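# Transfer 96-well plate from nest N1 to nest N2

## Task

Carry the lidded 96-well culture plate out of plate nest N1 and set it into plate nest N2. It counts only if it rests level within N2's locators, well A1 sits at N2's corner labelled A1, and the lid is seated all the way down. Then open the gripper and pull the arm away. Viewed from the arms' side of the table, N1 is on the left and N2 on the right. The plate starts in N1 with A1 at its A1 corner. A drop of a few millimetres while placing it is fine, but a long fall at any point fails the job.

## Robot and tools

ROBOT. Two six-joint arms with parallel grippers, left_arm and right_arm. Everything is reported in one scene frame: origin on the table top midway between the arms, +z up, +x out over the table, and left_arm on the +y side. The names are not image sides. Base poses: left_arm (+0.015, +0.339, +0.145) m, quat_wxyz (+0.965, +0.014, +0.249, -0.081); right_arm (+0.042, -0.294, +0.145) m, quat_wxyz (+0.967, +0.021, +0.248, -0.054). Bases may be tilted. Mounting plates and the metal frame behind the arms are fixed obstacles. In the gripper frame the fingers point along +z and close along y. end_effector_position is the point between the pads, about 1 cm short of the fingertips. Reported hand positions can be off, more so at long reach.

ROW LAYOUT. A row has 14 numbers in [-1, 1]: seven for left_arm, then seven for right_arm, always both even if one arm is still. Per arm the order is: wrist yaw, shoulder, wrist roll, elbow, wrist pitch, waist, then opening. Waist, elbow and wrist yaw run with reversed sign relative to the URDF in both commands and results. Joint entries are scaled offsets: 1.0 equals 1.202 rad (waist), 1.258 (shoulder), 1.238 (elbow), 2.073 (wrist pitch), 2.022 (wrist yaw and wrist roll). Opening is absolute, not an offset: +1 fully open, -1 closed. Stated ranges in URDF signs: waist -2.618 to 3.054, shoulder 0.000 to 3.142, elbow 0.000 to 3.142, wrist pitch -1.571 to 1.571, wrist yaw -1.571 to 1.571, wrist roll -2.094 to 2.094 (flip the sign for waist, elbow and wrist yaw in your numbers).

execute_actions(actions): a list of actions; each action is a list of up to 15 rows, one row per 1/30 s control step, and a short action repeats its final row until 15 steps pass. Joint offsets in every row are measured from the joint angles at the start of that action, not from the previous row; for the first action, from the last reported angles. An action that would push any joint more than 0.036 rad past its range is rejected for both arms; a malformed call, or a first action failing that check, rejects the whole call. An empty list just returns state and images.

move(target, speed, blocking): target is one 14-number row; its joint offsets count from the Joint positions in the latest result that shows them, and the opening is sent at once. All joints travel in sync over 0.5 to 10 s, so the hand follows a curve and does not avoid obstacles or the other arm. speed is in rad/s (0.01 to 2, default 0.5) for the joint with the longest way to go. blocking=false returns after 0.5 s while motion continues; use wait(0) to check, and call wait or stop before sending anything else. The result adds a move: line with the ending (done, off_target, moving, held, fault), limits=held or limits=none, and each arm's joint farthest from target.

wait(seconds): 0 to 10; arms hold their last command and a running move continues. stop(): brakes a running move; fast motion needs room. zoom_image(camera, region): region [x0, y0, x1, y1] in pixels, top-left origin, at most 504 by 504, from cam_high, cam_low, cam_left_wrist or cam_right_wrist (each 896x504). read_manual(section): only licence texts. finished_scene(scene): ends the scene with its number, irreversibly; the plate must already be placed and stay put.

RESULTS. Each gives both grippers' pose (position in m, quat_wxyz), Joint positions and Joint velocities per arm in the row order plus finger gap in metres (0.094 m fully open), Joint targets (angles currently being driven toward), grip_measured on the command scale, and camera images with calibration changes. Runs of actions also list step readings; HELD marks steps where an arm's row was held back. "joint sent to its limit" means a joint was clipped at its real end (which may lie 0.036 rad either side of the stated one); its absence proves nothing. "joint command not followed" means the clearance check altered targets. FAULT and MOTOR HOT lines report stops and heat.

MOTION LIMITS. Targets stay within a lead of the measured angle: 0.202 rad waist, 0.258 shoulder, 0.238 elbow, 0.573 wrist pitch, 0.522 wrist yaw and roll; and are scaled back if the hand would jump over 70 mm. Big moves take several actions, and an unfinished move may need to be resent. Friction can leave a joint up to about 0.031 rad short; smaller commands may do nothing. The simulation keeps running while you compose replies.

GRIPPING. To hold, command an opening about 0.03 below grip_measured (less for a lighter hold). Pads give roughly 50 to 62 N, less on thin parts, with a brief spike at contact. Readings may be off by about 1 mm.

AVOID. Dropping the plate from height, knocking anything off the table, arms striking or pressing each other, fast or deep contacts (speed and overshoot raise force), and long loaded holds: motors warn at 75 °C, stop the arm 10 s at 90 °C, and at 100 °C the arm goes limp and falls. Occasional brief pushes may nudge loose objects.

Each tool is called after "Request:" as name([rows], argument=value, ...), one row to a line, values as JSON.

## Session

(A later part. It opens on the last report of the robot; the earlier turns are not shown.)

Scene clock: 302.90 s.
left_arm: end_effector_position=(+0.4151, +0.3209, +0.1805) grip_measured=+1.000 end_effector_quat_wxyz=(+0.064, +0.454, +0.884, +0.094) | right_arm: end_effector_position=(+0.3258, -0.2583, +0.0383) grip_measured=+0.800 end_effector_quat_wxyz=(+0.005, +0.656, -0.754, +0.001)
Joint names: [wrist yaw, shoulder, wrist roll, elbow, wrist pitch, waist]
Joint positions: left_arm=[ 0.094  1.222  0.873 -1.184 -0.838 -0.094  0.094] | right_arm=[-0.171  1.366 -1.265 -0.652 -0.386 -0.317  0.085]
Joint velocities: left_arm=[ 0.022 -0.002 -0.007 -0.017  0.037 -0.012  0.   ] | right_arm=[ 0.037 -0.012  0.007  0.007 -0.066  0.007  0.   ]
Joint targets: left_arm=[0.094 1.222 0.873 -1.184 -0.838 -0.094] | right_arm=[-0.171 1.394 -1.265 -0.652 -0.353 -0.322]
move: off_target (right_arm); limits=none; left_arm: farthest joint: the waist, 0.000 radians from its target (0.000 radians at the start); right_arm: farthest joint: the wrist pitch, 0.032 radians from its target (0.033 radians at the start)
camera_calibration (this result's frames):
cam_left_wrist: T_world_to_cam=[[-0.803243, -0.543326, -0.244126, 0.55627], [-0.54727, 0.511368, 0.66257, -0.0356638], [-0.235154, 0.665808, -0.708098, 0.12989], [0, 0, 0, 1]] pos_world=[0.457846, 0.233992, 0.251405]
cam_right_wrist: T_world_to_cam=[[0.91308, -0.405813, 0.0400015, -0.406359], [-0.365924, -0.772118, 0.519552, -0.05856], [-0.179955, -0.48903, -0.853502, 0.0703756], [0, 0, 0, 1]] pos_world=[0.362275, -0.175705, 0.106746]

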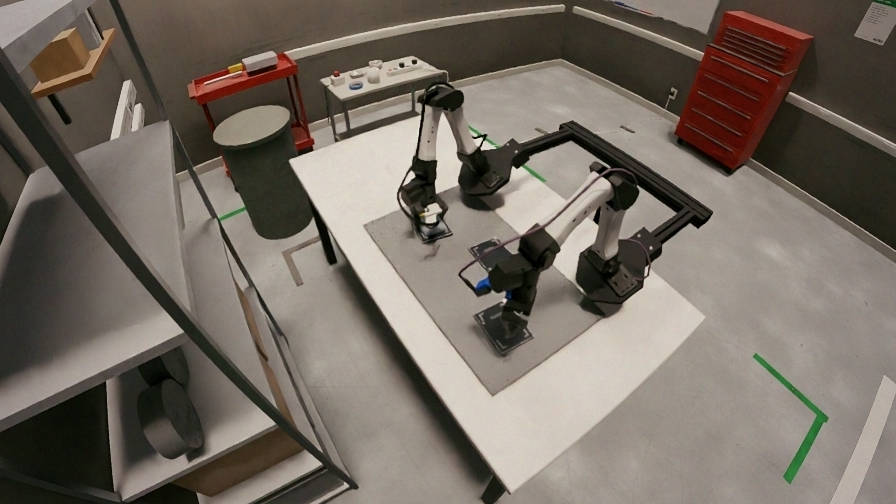

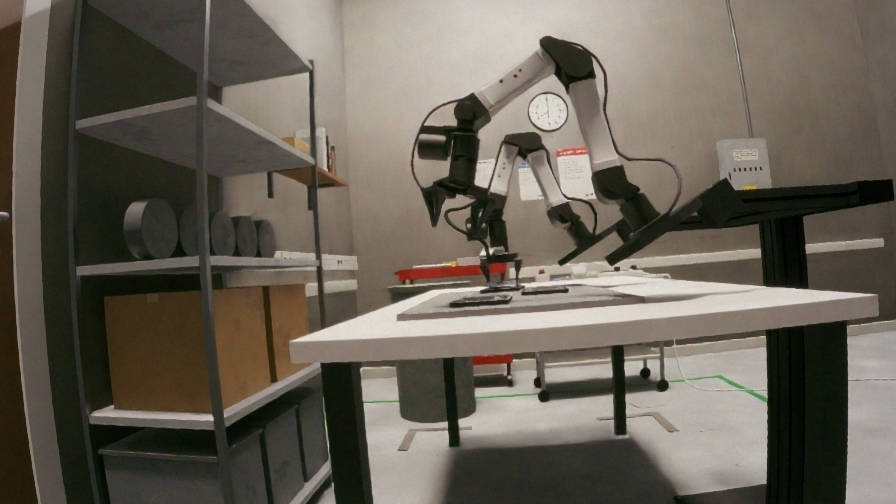

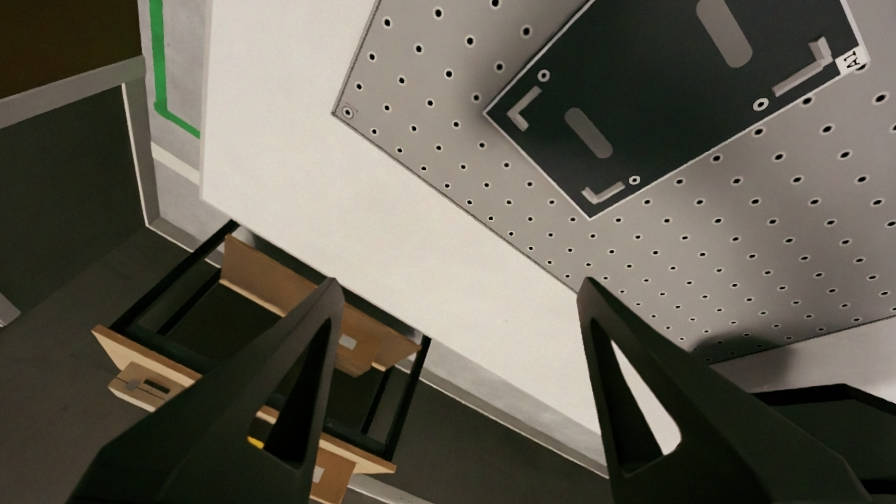

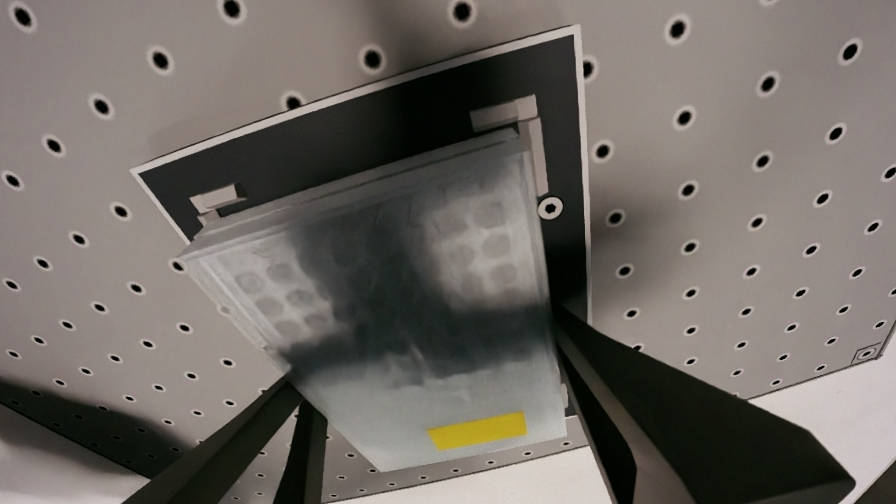

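Request:
move(target=[0,0,0,0,0,0,1,0,-0.028,0,0,-0.018,0,0.77], speed=0.03)

Request:
move(target=[0,0,0,0,0,0,1,0,-0.01,0.013,0,0.011,0,0.77], speed=0.03)

Scene clock: 314.23 s.
left_arm: end_effector_position=(+0.4151, +0.3209, +0.1805) grip_measured=+1.000 end_effector_quat_wxyz=(+0.064, +0.454, +0.884, +0.094) | right_arm: end_effector_position=(+0.3235, -0.2590, +0.0408) grip_measured=+0.800 end_effector_quat_wxyz=(+0.008, +0.657, -0.754, -0.001)
Joint names: [wrist yaw, shoulder, wrist roll, elbow, wrist pitch, waist]
Joint positions: left_arm=[ 0.094  1.222  0.873 -1.184 -0.838 -0.094  0.094] | right_arm=[-0.17   1.354 -1.265 -0.652 -0.405 -0.317  0.085]
Joint velocities: left_arm=[ 0.051 -0.017 -0.037  0.012 -0.051 -0.007  0.   ] | right_arm=[-0.022 -0.002  0.022  0.012  0.037 -0.002 -0.002]
Joint targets: left_arm=[0.094 1.222 0.873 -1.184 -0.838 -0.094] | right_arm=[-0.171 1.331 -1.265 -0.652 -0.424 -0.317]
move: off_target (right_arm); limits=none; left_arm: farthest joint: the waist, 0.000 radians from its target (0.000 radians at the start); right_arm: farthest joint: the shoulder, 0.023 radians from its target (0.035 radians at the start)
camera_calibration (this result's frames):
cam_left_wrist: T_world_to_cam=[[-0.803243, -0.543326, -0.244126, 0.55627], [-0.54727, 0.511368, 0.66257, -0.0356638], [-0.235154, 0.665808, -0.708098, 0.12989], [0, 0, 0, 1]] pos_world=[0.457846, 0.233992, 0.251405]
cam_right_wrist: T_world_to_cam=[[0.91386, -0.404662, 0.0333013, -0.404261], [-0.361032, -0.772314, 0.522673, -0.063048], [-0.185787, -0.489672, -0.851883, 0.073445], [0, 0, 0, 1]] pos_world=[0.360321, -0.176318, 0.108982]

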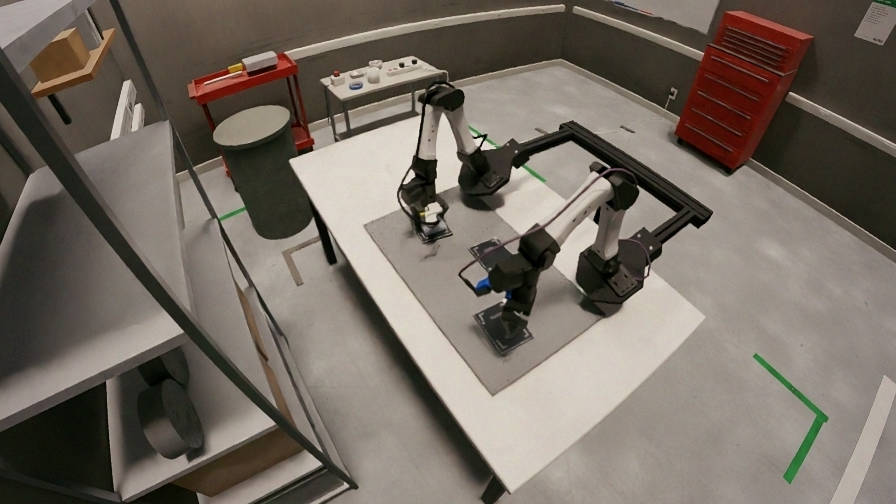

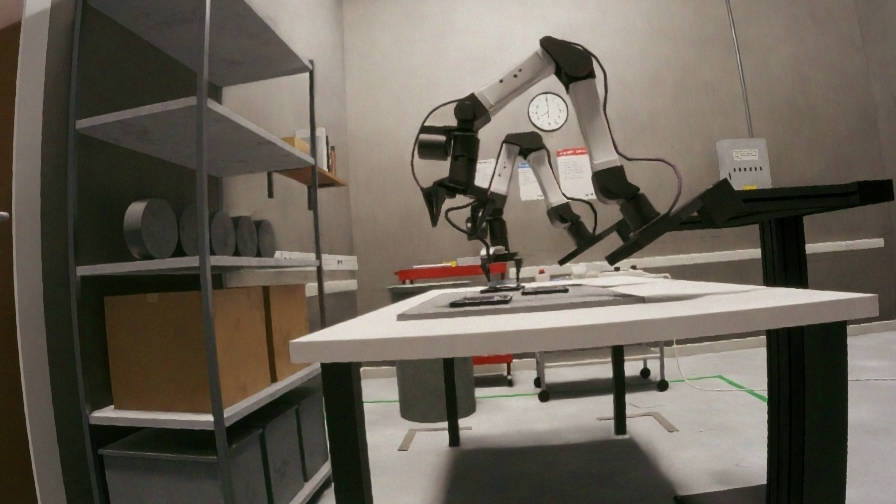

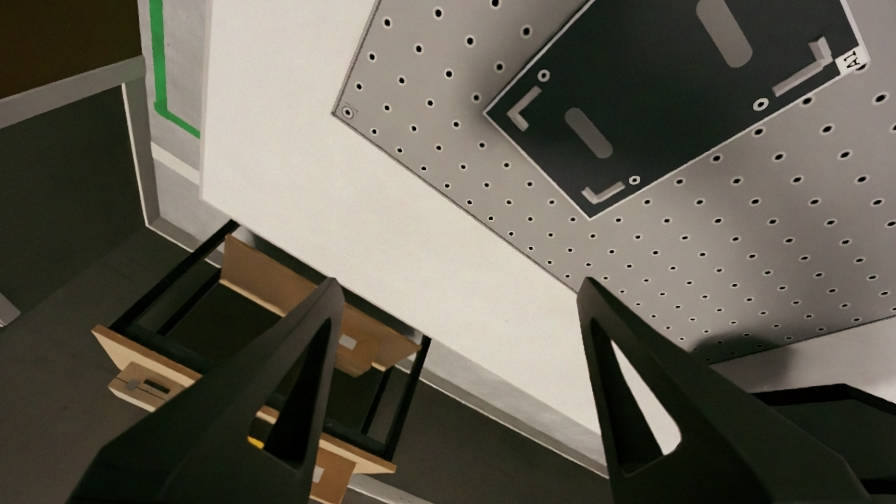

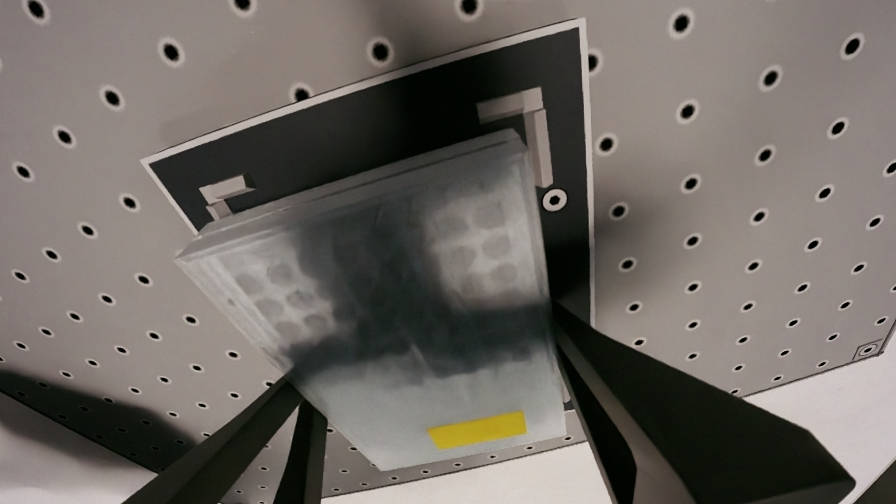

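Scene clock: 315.43 s.
left_arm: end_effector_position=(+0.4151, +0.3209, +0.1805) grip_measured=+1.000 end_effector_quat_wxyz=(+0.064, +0.454, +0.884, +0.094) | right_arm: end_effector_position=(+0.3255, -0.2586, +0.0408) grip_measured=+0.800 end_effector_quat_wxyz=(+0.004, +0.651, -0.759, +0.001)
Joint names: [wrist yaw, shoulder, wrist roll, elbow, wrist pitch, waist]
Joint positions: left_arm=[ 0.094  1.222  0.873 -1.184 -0.838 -0.094  0.094] | right_arm=[-0.17   1.354 -1.251 -0.652 -0.397 -0.317  0.085]
Joint velocities: left_arm=[ 0.007 -0.007  0.022  0.007 -0.022  0.007  0.   ] | right_arm=[-0.037  0.002  0.051  0.002  0.037  0.002 -0.   ]
Joint targets: left_arm=[0.094 1.222 0.873 -1.184 -0.838 -0.094] | right_arm=[-0.170 1.341 -1.239 -0.652 -0.382 -0.317]
move: done; limits=none; left_arm: farthest joint: the waist, 0.000 radians from its target (0.000 radians at the start); right_arm: farthest joint: the wrist pitch, 0.015 radians from its target (0.023 radians at the start)
camera_calibration (this result's frames):
cam_left_wrist: T_world_to_cam=[[-0.803243, -0.543326, -0.244126, 0.55627], [-0.54727, 0.511368, 0.66257, -0.0356638], [-0.235154, 0.665808, -0.708098, 0.12989], [0, 0, 0, 1]] pos_world=[0.457846, 0.233992, 0.251405]
cam_right_wrist: T_world_to_cam=[[0.907179, -0.418809, 0.0403263, -0.407734], [-0.37726, -0.767237, 0.518675, -0.0552886], [-0.186286, -0.485744, -0.85402, 0.0752326], [0, 0, 0, 1]] pos_world=[0.363044, -0.176638, 0.109369]

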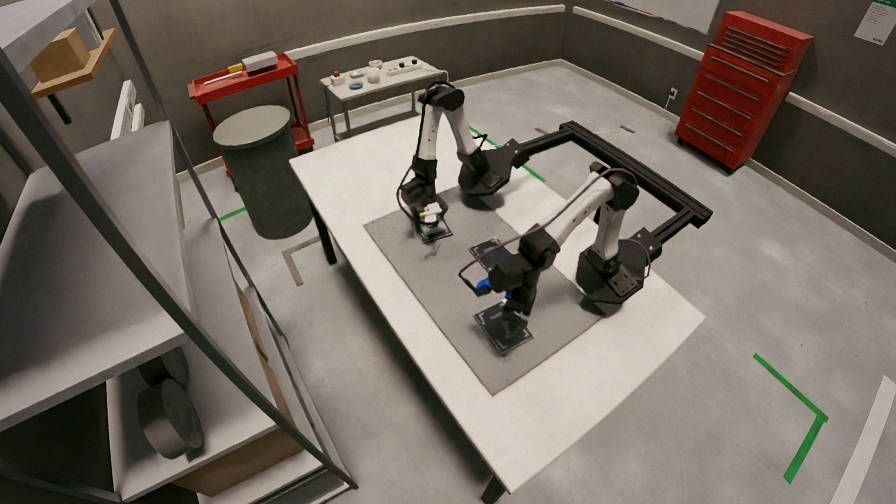

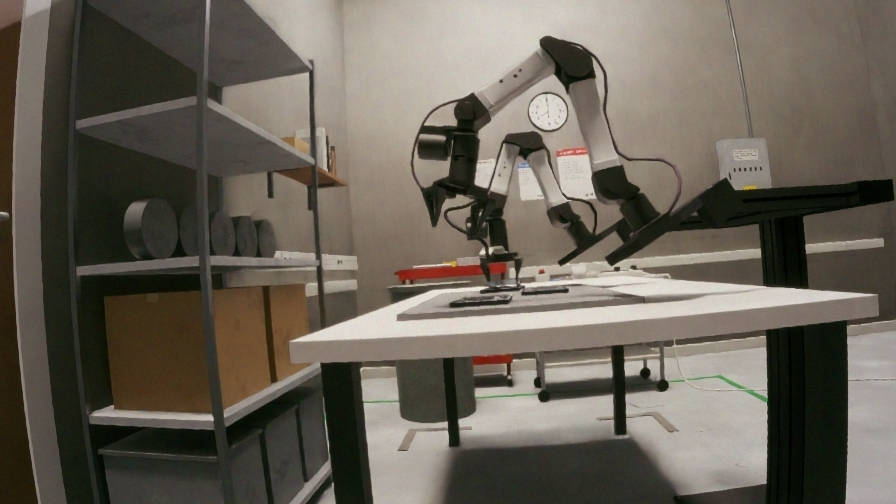

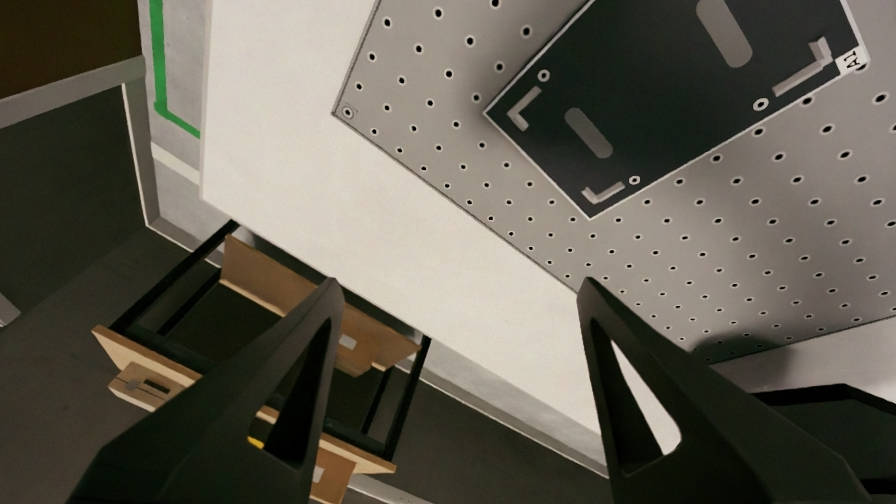

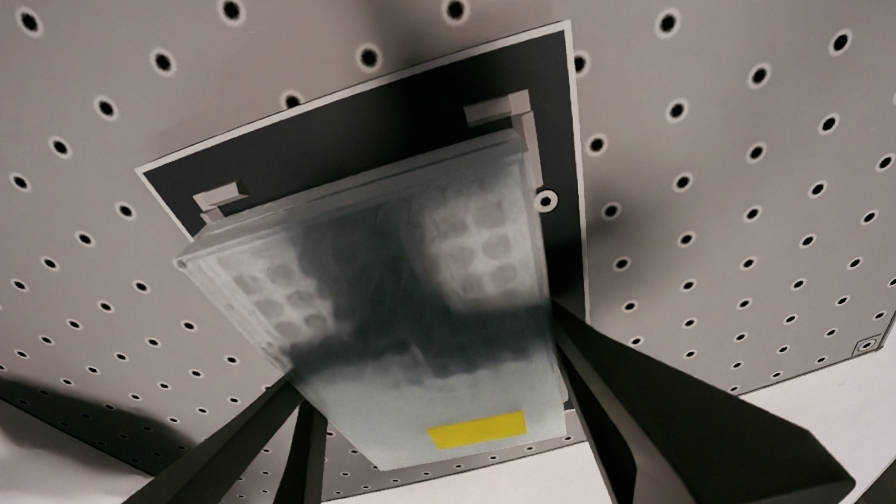

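Request:
move(target=[0,0,0,0,0,0,1,0,-0.01,0.006,0,0.012,-0.012,0.77], speed=0.03)

Scene clock: 320.20 s.
left_arm: end_effector_position=(+0.4151, +0.3209, +0.1805) grip_measured=+1.000 end_effector_quat_wxyz=(+0.064, +0.454, +0.884, +0.094) | right_arm: end_effector_position=(+0.3273, -0.2566, +0.0410) grip_measured=+0.800 end_effector_quat_wxyz=(-0.000, +0.652, -0.758, +0.002)
Joint names: [wrist yaw, shoulder, wrist roll, elbow, wrist pitch, waist]
Joint positions: left_arm=[ 0.094  1.222  0.873 -1.184 -0.838 -0.094  0.094] | right_arm=[-0.17   1.354 -1.251 -0.652 -0.389 -0.323  0.085]
Joint velocities: left_arm=[ 0.022  0.007  0.066  0.007 -0.007  0.017  0.   ] | right_arm=[ 0.022 -0.017  0.022  0.002  0.022  0.012  0.   ]
Joint targets: left_arm=[0.094 1.222 0.873 -1.184 -0.838 -0.094] | right_arm=[-0.170 1.341 -1.240 -0.652 -0.372 -0.332]
move: done; limits=none; left_arm: farthest joint: the waist, 0.000 radians from its target (0.000 radians at the start); right_arm: farthest joint: the wrist pitch, 0.017 radians from its target (0.025 radians at the start)
camera_calibration (this result's frames):
cam_left_wrist: T_world_to_cam=[[-0.803243, -0.543326, -0.244126, 0.55627], [-0.54727, 0.511368, 0.66257, -0.0356638], [-0.235154, 0.665808, -0.708098, 0.12989], [0, 0, 0, 1]] pos_world=[0.457846, 0.233992, 0.251405]
cam_right_wrist: T_world_to_cam=[[0.908048, -0.416326, 0.0460582, -0.40839], [-0.379226, -0.770434, 0.512464, -0.0530824], [-0.177867, -0.482808, -0.857473, 0.0748671], [0, 0, 0, 1]] pos_world=[0.364024, -0.174773, 0.110209]

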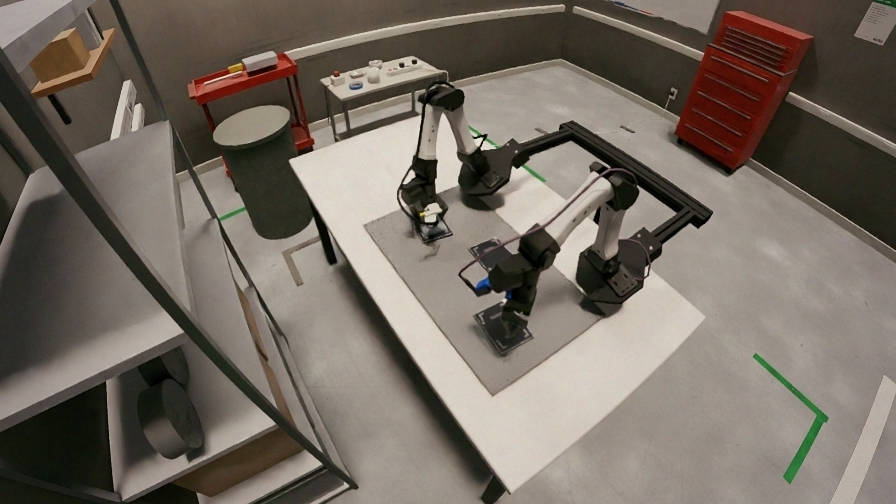

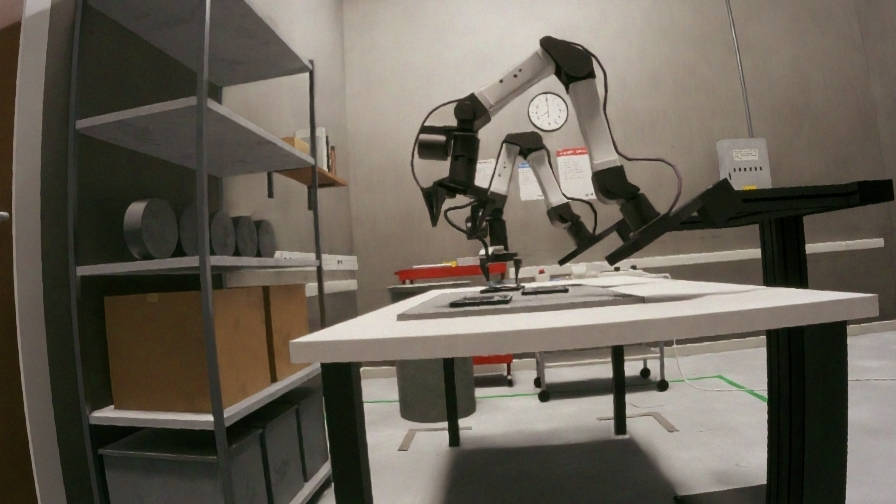

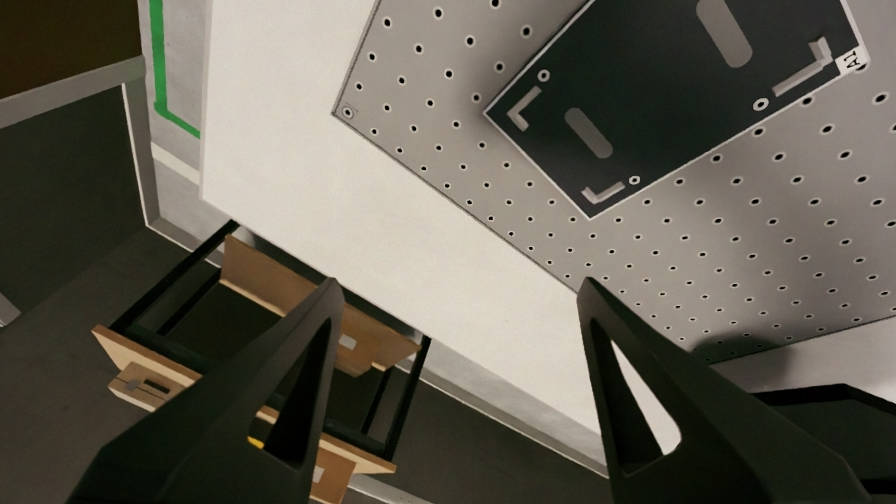

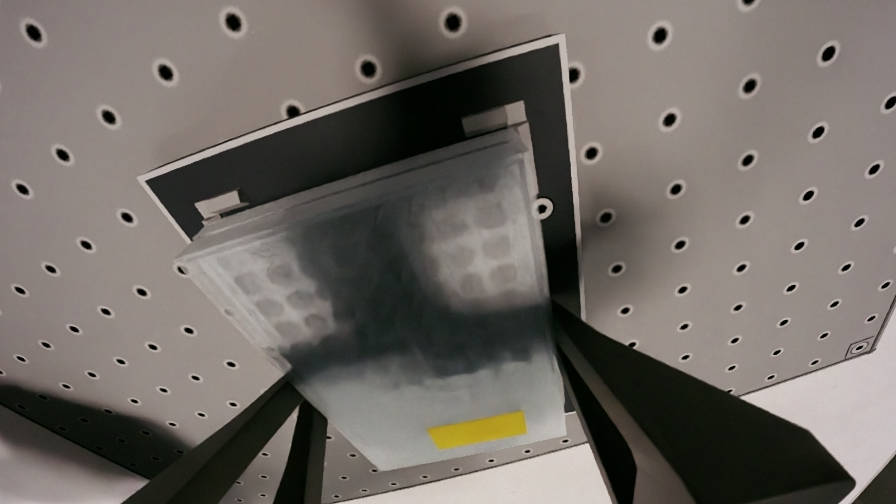

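Request:
move(target=[0,0,0,0,0,0,1,0,0.034,0.005,0,0.019,-0.007,0.77], speed=0.02)

Scene clock: 329.43 s.
left_arm: end_effector_position=(+0.4151, +0.3209, +0.1805) grip_measured=+1.000 end_effector_quat_wxyz=(+0.064, +0.454, +0.884, +0.094) | right_arm: end_effector_position=(+0.3265, -0.2563, +0.0374) grip_measured=+0.800 end_effector_quat_wxyz=(+0.003, +0.652, -0.758, +0.001)
Joint names: [wrist yaw, shoulder, wrist roll, elbow, wrist pitch, waist]
Joint positions: left_arm=[ 0.094  1.222  0.873 -1.184 -0.838 -0.094  0.094] | right_arm=[-0.171  1.371 -1.248 -0.652 -0.379 -0.323  0.085]
Joint velocities: left_arm=[-0.051  0.002 -0.051 -0.022 -0.081  0.002  0.   ] | right_arm=[ 0.007 -0.007 -0.007  0.017 -0.051  0.022 -0.001]
Joint targets: left_arm=[0.094 1.222 0.873 -1.184 -0.838 -0.094] | right_arm=[-0.170 1.397 -1.240 -0.652 -0.350 -0.332]
move: off_target (right_arm); limits=none; left_arm: farthest joint: the waist, 0.000 radians from its target (0.000 radians at the start); right_arm: farthest joint: the wrist pitch, 0.029 radians from its target (0.039 radians at the start)
camera_calibration (this result's frames):
cam_left_wrist: T_world_to_cam=[[-0.803243, -0.543326, -0.244126, 0.55627], [-0.54727, 0.511368, 0.66257, -0.0356638], [-0.235154, 0.665808, -0.708098, 0.12989], [0, 0, 0, 1]] pos_world=[0.457846, 0.233992, 0.251405]
cam_right_wrist: T_world_to_cam=[[0.90781, -0.417328, 0.0414436, -0.407386], [-0.377019, -0.768837, 0.516474, -0.0517933], [-0.183676, -0.484486, -0.855299, 0.0731611], [0, 0, 0, 1]] pos_world=[0.36374, -0.174389, 0.106208]

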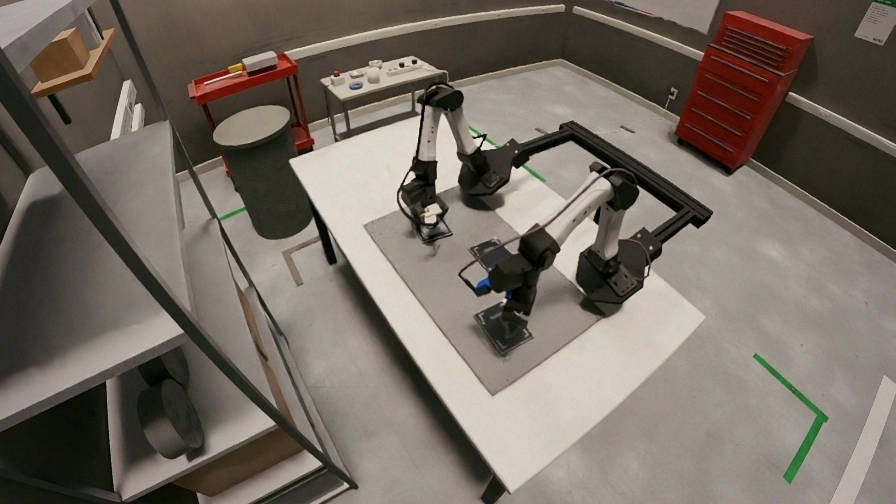

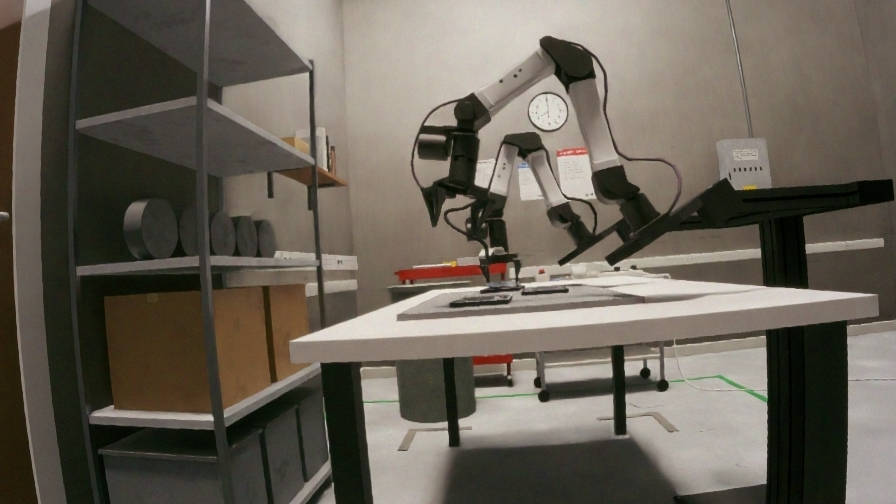

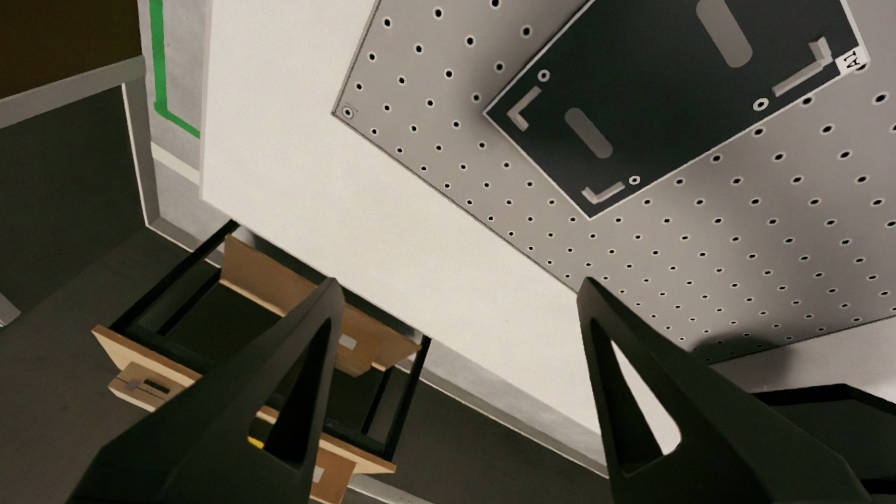

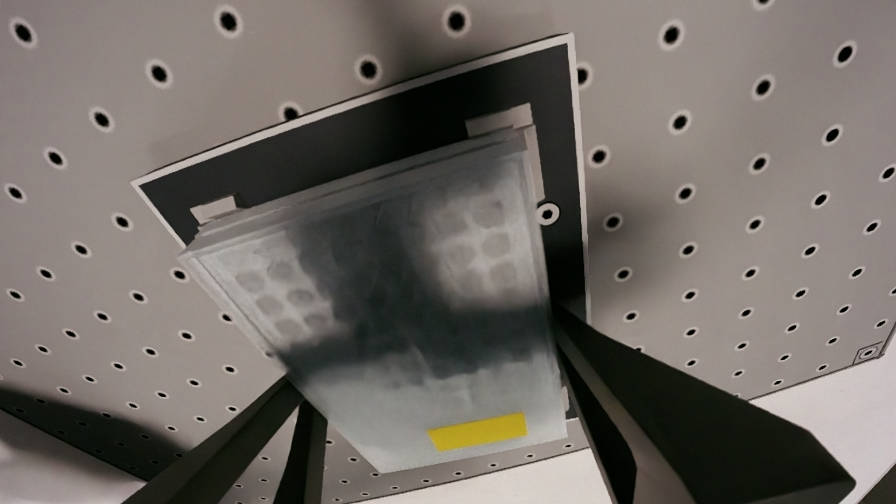

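Request:
move(target=[0,0,0,0,0,0,1,0,-0.024,0.004,0,0.012,-0.007,0.77], speed=0.03)

Scene clock: 334.87 s.
left_arm: end_effector_position=(+0.4151, +0.3209, +0.1805) grip_measured=+1.000 end_effector_quat_wxyz=(+0.064, +0.454, +0.884, +0.094) | right_arm: end_effector_position=(+0.3271, -0.2563, +0.0382) grip_measured=+0.800 end_effector_quat_wxyz=(+0.001, +0.650, -0.760, +0.002)
Joint names: [wrist yaw, shoulder, wrist roll, elbow, wrist pitch, waist]
Joint positions: left_arm=[ 0.094  1.222  0.873 -1.184 -0.838 -0.094  0.094] | right_arm=[-0.171  1.367 -1.245 -0.652 -0.379 -0.323  0.085]
Joint velocities: left_arm=[ 0.081 -0.012  0.051  0.022 -0.022  0.002  0.   ] | right_arm=[-0.037  0.012 -0.022 -0.002 -0.007 -0.012 -0.   ]
Joint targets: left_arm=[0.094 1.222 0.873 -1.184 -0.838 -0.094] | right_arm=[-0.171 1.341 -1.240 -0.652 -0.354 -0.332]
move: off_target (right_arm); limits=none; left_arm: farthest joint: the waist, 0.000 radians from its target (0.000 radians at the start); right_arm: farthest joint: the shoulder, 0.027 radians from its target (0.030 radians at the start)
camera_calibration (this result's frames):
cam_left_wrist: T_world_to_cam=[[-0.803243, -0.543326, -0.244126, 0.55627], [-0.54727, 0.511368, 0.66257, -0.0356638], [-0.235154, 0.665808, -0.708098, 0.12989], [0, 0, 0, 1]] pos_world=[0.457846, 0.233992, 0.251405]
cam_right_wrist: T_world_to_cam=[[0.905989, -0.420983, 0.0442452, -0.408486], [-0.381823, -0.767611, 0.514766, -0.0499711], [-0.182745, -0.483266, -0.856188, 0.0739526], [0, 0, 0, 1]] pos_world=[0.364518, -0.174586, 0.107114]

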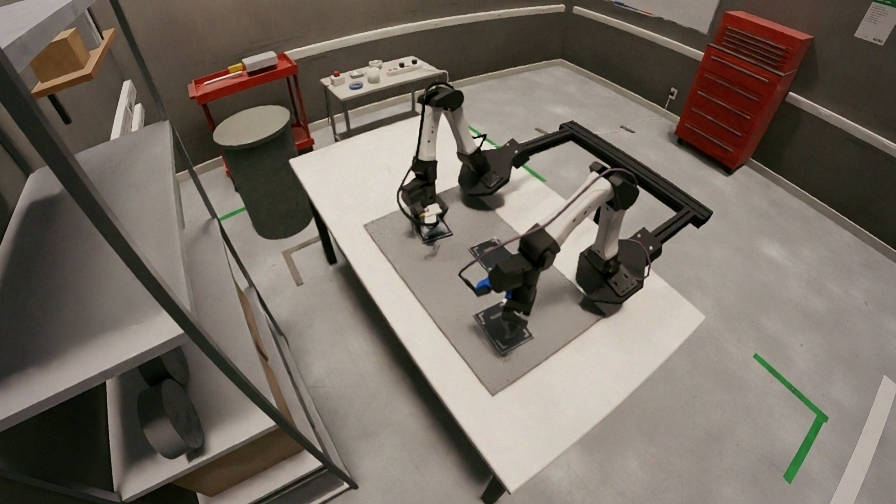

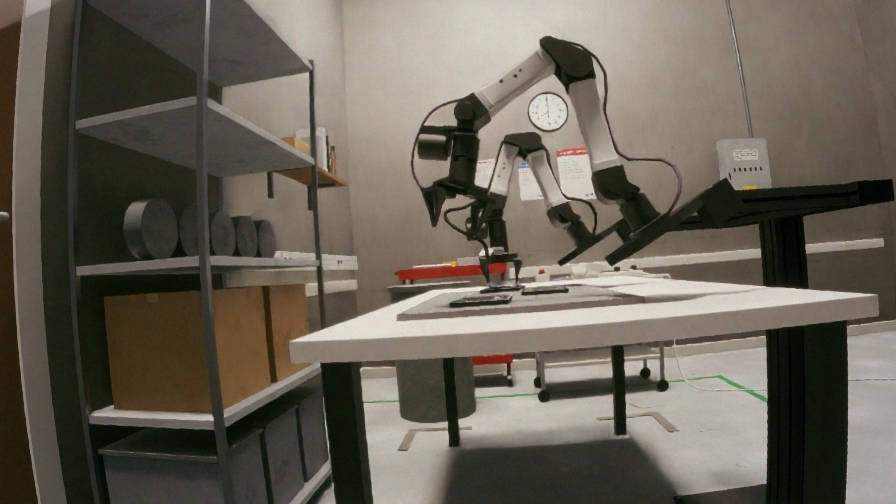

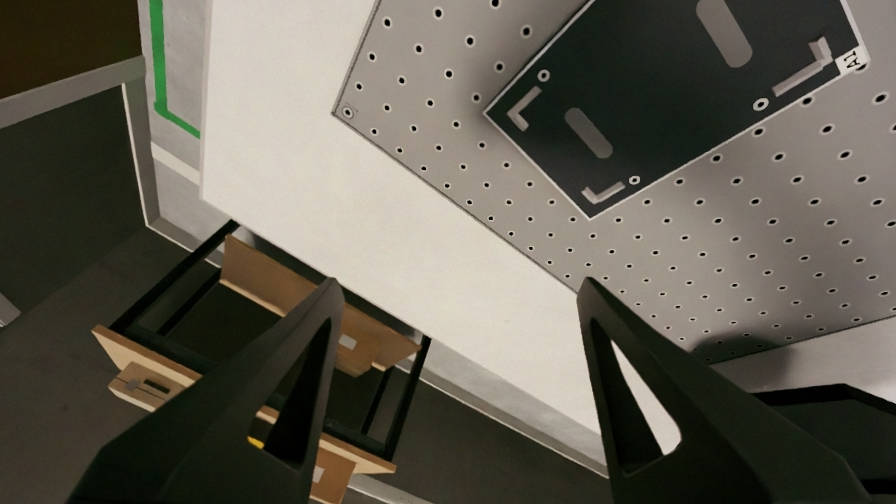

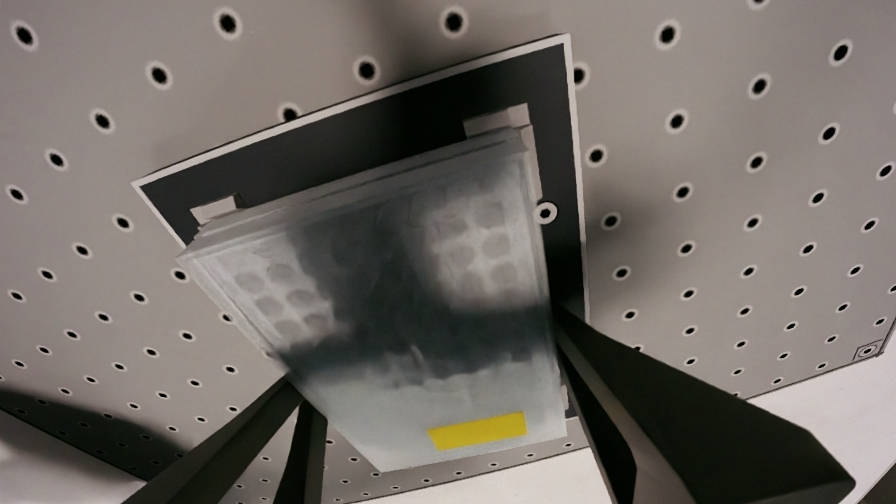

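Request:
move(target=[0,0,0,0,0,0,1,0,-0.028,0.004,0,0.008,-0.007,0.77], speed=0.02)

Scene clock: 339.77 s.
left_arm: end_effector_position=(+0.4151, +0.3209, +0.1805) grip_measured=+1.000 end_effector_quat_wxyz=(+0.064, +0.454, +0.884, +0.094) | right_arm: end_effector_position=(+0.3280, -0.2561, +0.0398) grip_measured=+0.800 end_effector_quat_wxyz=(-0.001, +0.648, -0.762, +0.002)
Joint names: [wrist yaw, shoulder, wrist roll, elbow, wrist pitch, waist]
Joint positions: left_arm=[ 0.094  1.222  0.873 -1.184 -0.838 -0.094  0.094] | right_arm=[-0.169  1.36  -1.24  -0.652 -0.381 -0.323  0.085]
Joint velocities: left_arm=[ 0.007  0.002 -0.022  0.022  0.007  0.022  0.   ] | right_arm=[ 0.066 -0.007 -0.051 -0.002 -0.037  0.002 -0.001]
Joint targets: left_arm=[0.094 1.222 0.873 -1.184 -0.838 -0.094] | right_arm=[-0.171 1.332 -1.237 -0.652 -0.362 -0.332]
move: off_target (right_arm); limits=none; left_arm: farthest joint: the waist, 0.000 radians from its target (0.000 radians at the start); right_arm: farthest joint: the shoulder, 0.028 radians from its target (0.036 radians at the start)
camera_calibration (this result's frames):
cam_left_wrist: T_world_to_cam=[[-0.803243, -0.543326, -0.244126, 0.55627], [-0.54727, 0.511368, 0.66257, -0.0356638], [-0.235154, 0.665808, -0.708098, 0.12989], [0, 0, 0, 1]] pos_world=[0.457846, 0.233992, 0.251405]
cam_right_wrist: T_world_to_cam=[[0.903334, -0.426337, 0.0471731, -0.409828], [-0.388571, -0.76678, 0.510941, -0.0477787], [-0.181662, -0.47988, -0.85832, 0.0761907], [0, 0, 0, 1]] pos_world=[0.365487, -0.174798, 0.109141]

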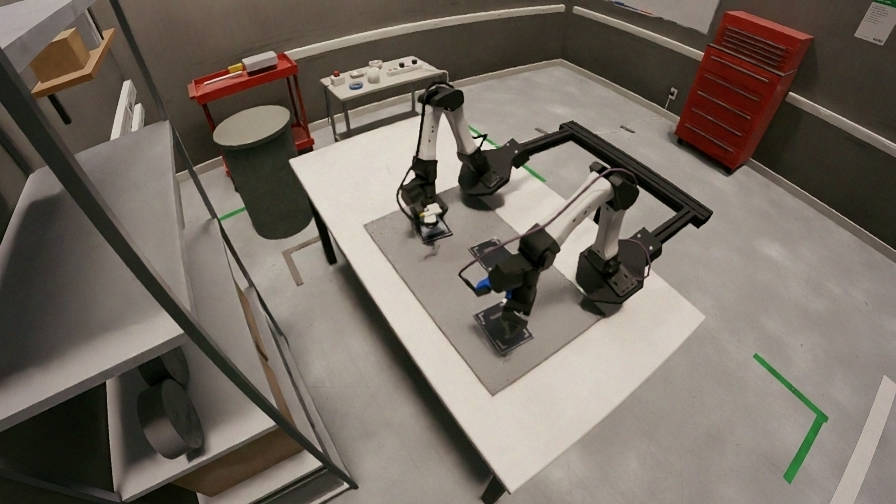

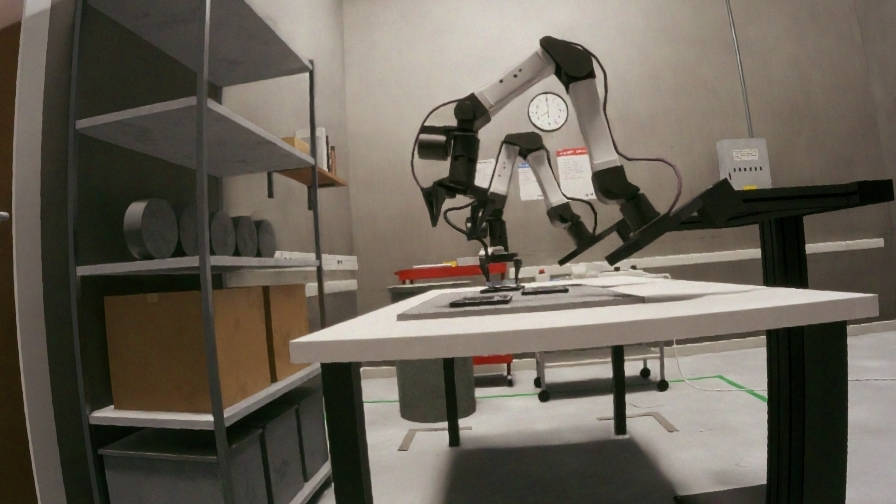

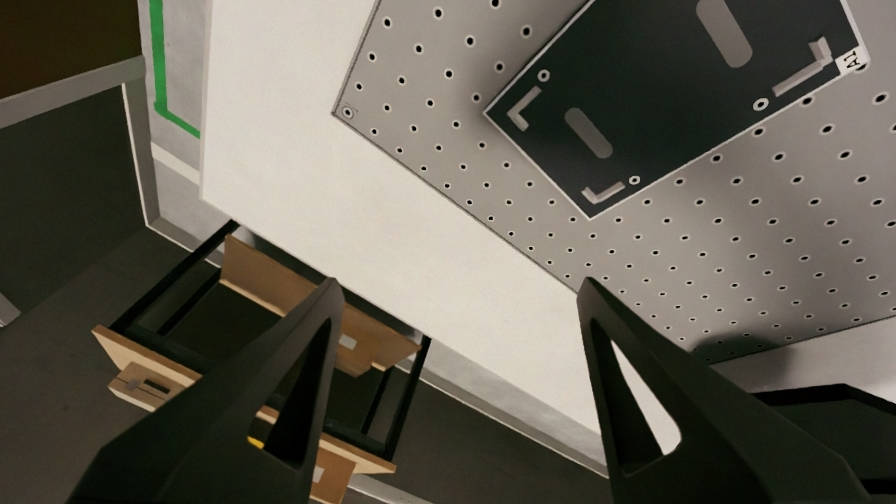

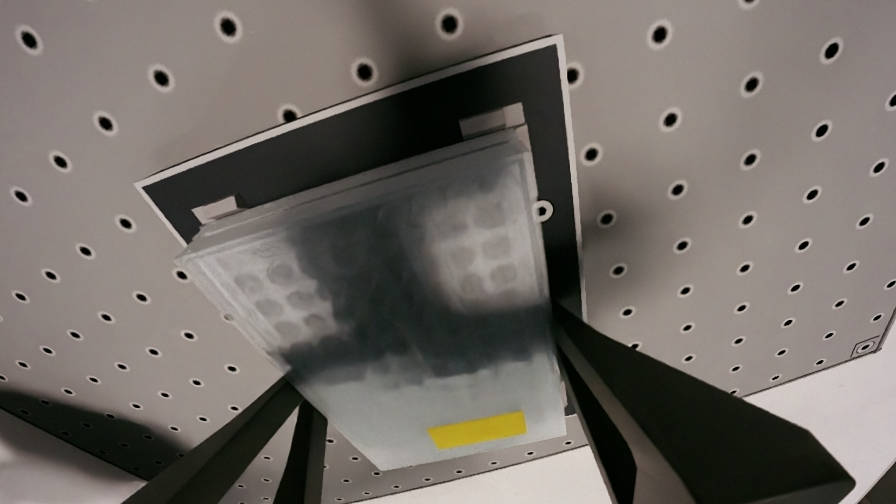

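Request:
move(target=[0,0,0,0,0,0,1,0,0.034,0,0,0.024,-0.007,0.77], speed=0.02)

Scene clock: 344.90 s.
left_arm: end_effector_position=(+0.4151, +0.3209, +0.1805) grip_measured=+1.000 end_effector_quat_wxyz=(+0.064, +0.454, +0.884, +0.094) | right_arm: end_effector_position=(+0.3271, -0.2560, +0.0373) grip_measured=+0.800 end_effector_quat_wxyz=(+0.002, +0.649, -0.761, +0.002)
Joint names: [wrist yaw, shoulder, wrist roll, elbow, wrist pitch, waist]
Joint positions: left_arm=[ 0.094  1.222  0.873 -1.184 -0.838 -0.094  0.094] | right_arm=[-0.172  1.372 -1.24  -0.652 -0.375 -0.324  0.085]
Joint velocities: left_arm=[-0.037  0.002 -0.037  0.007 -0.022  0.032  0.   ] | right_arm=[-0.051 -0.017 -0.081 -0.002  0.066  0.002 -0.001]
Joint targets: left_arm=[0.094 1.222 0.873 -1.184 -0.838 -0.094] | right_arm=[-0.169 1.403 -1.240 -0.652 -0.332 -0.331]
move: off_target (right_arm); limits=none; left_arm: farthest joint: the waist, 0.000 radians from its target (0.000 radians at the start); right_arm: farthest joint: the wrist pitch, 0.044 radians from its target (0.050 radians at the start)
camera_calibration (this result's frames):
cam_left_wrist: T_world_to_cam=[[-0.803243, -0.543326, -0.244126, 0.55627], [-0.54727, 0.511368, 0.66257, -0.0356638], [-0.235154, 0.665808, -0.708098, 0.12989], [0, 0, 0, 1]] pos_world=[0.457846, 0.233992, 0.251405]
cam_right_wrist: T_world_to_cam=[[0.904228, -0.424762, 0.0441438, -0.408704], [-0.384822, -0.765631, 0.515481, -0.0478383], [-0.185159, -0.4831, -0.855763, 0.0741808], [0, 0, 0, 1]] pos_world=[0.364887, -0.174392, 0.106183]

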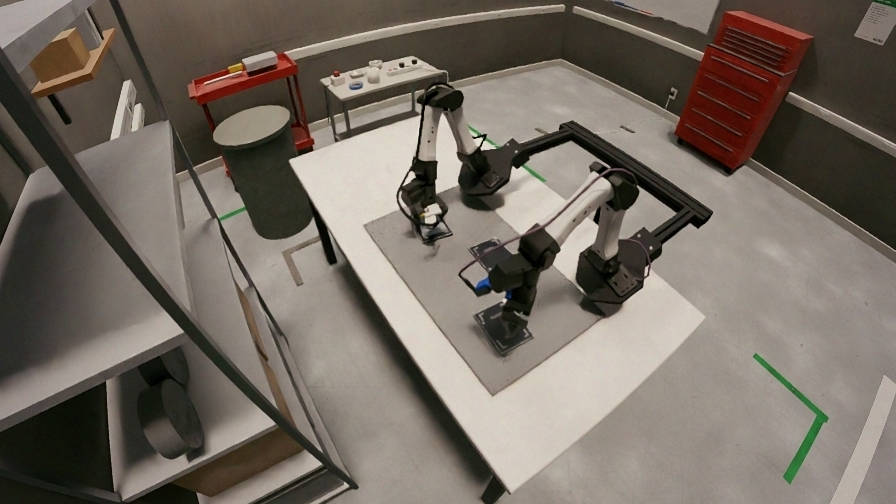

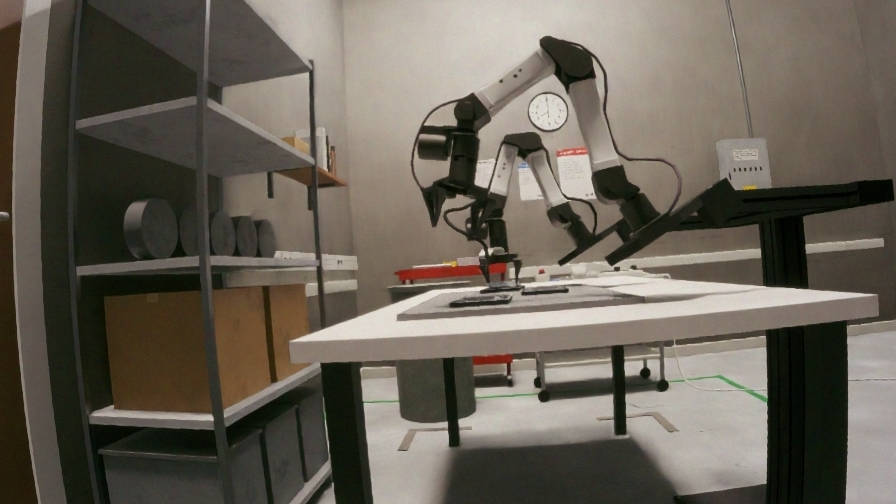

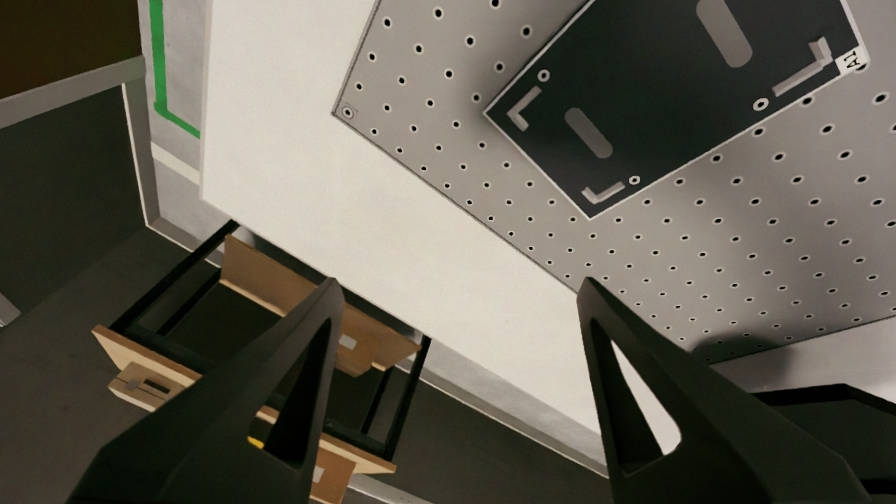

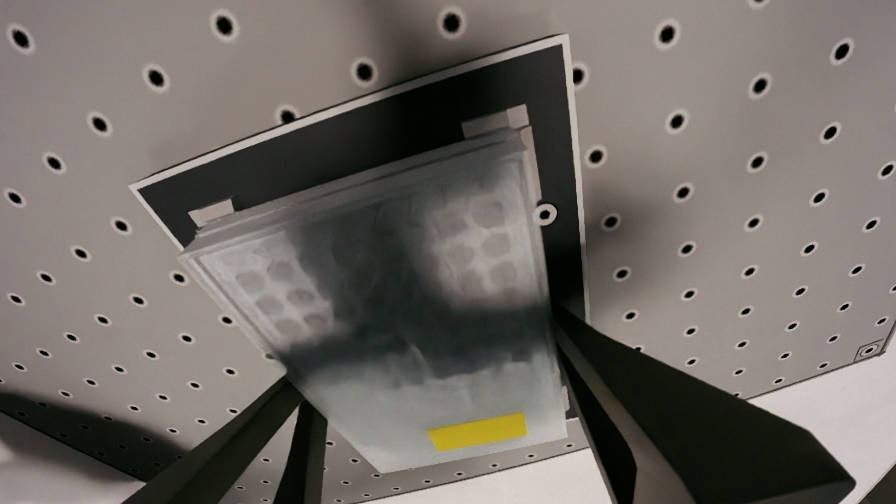

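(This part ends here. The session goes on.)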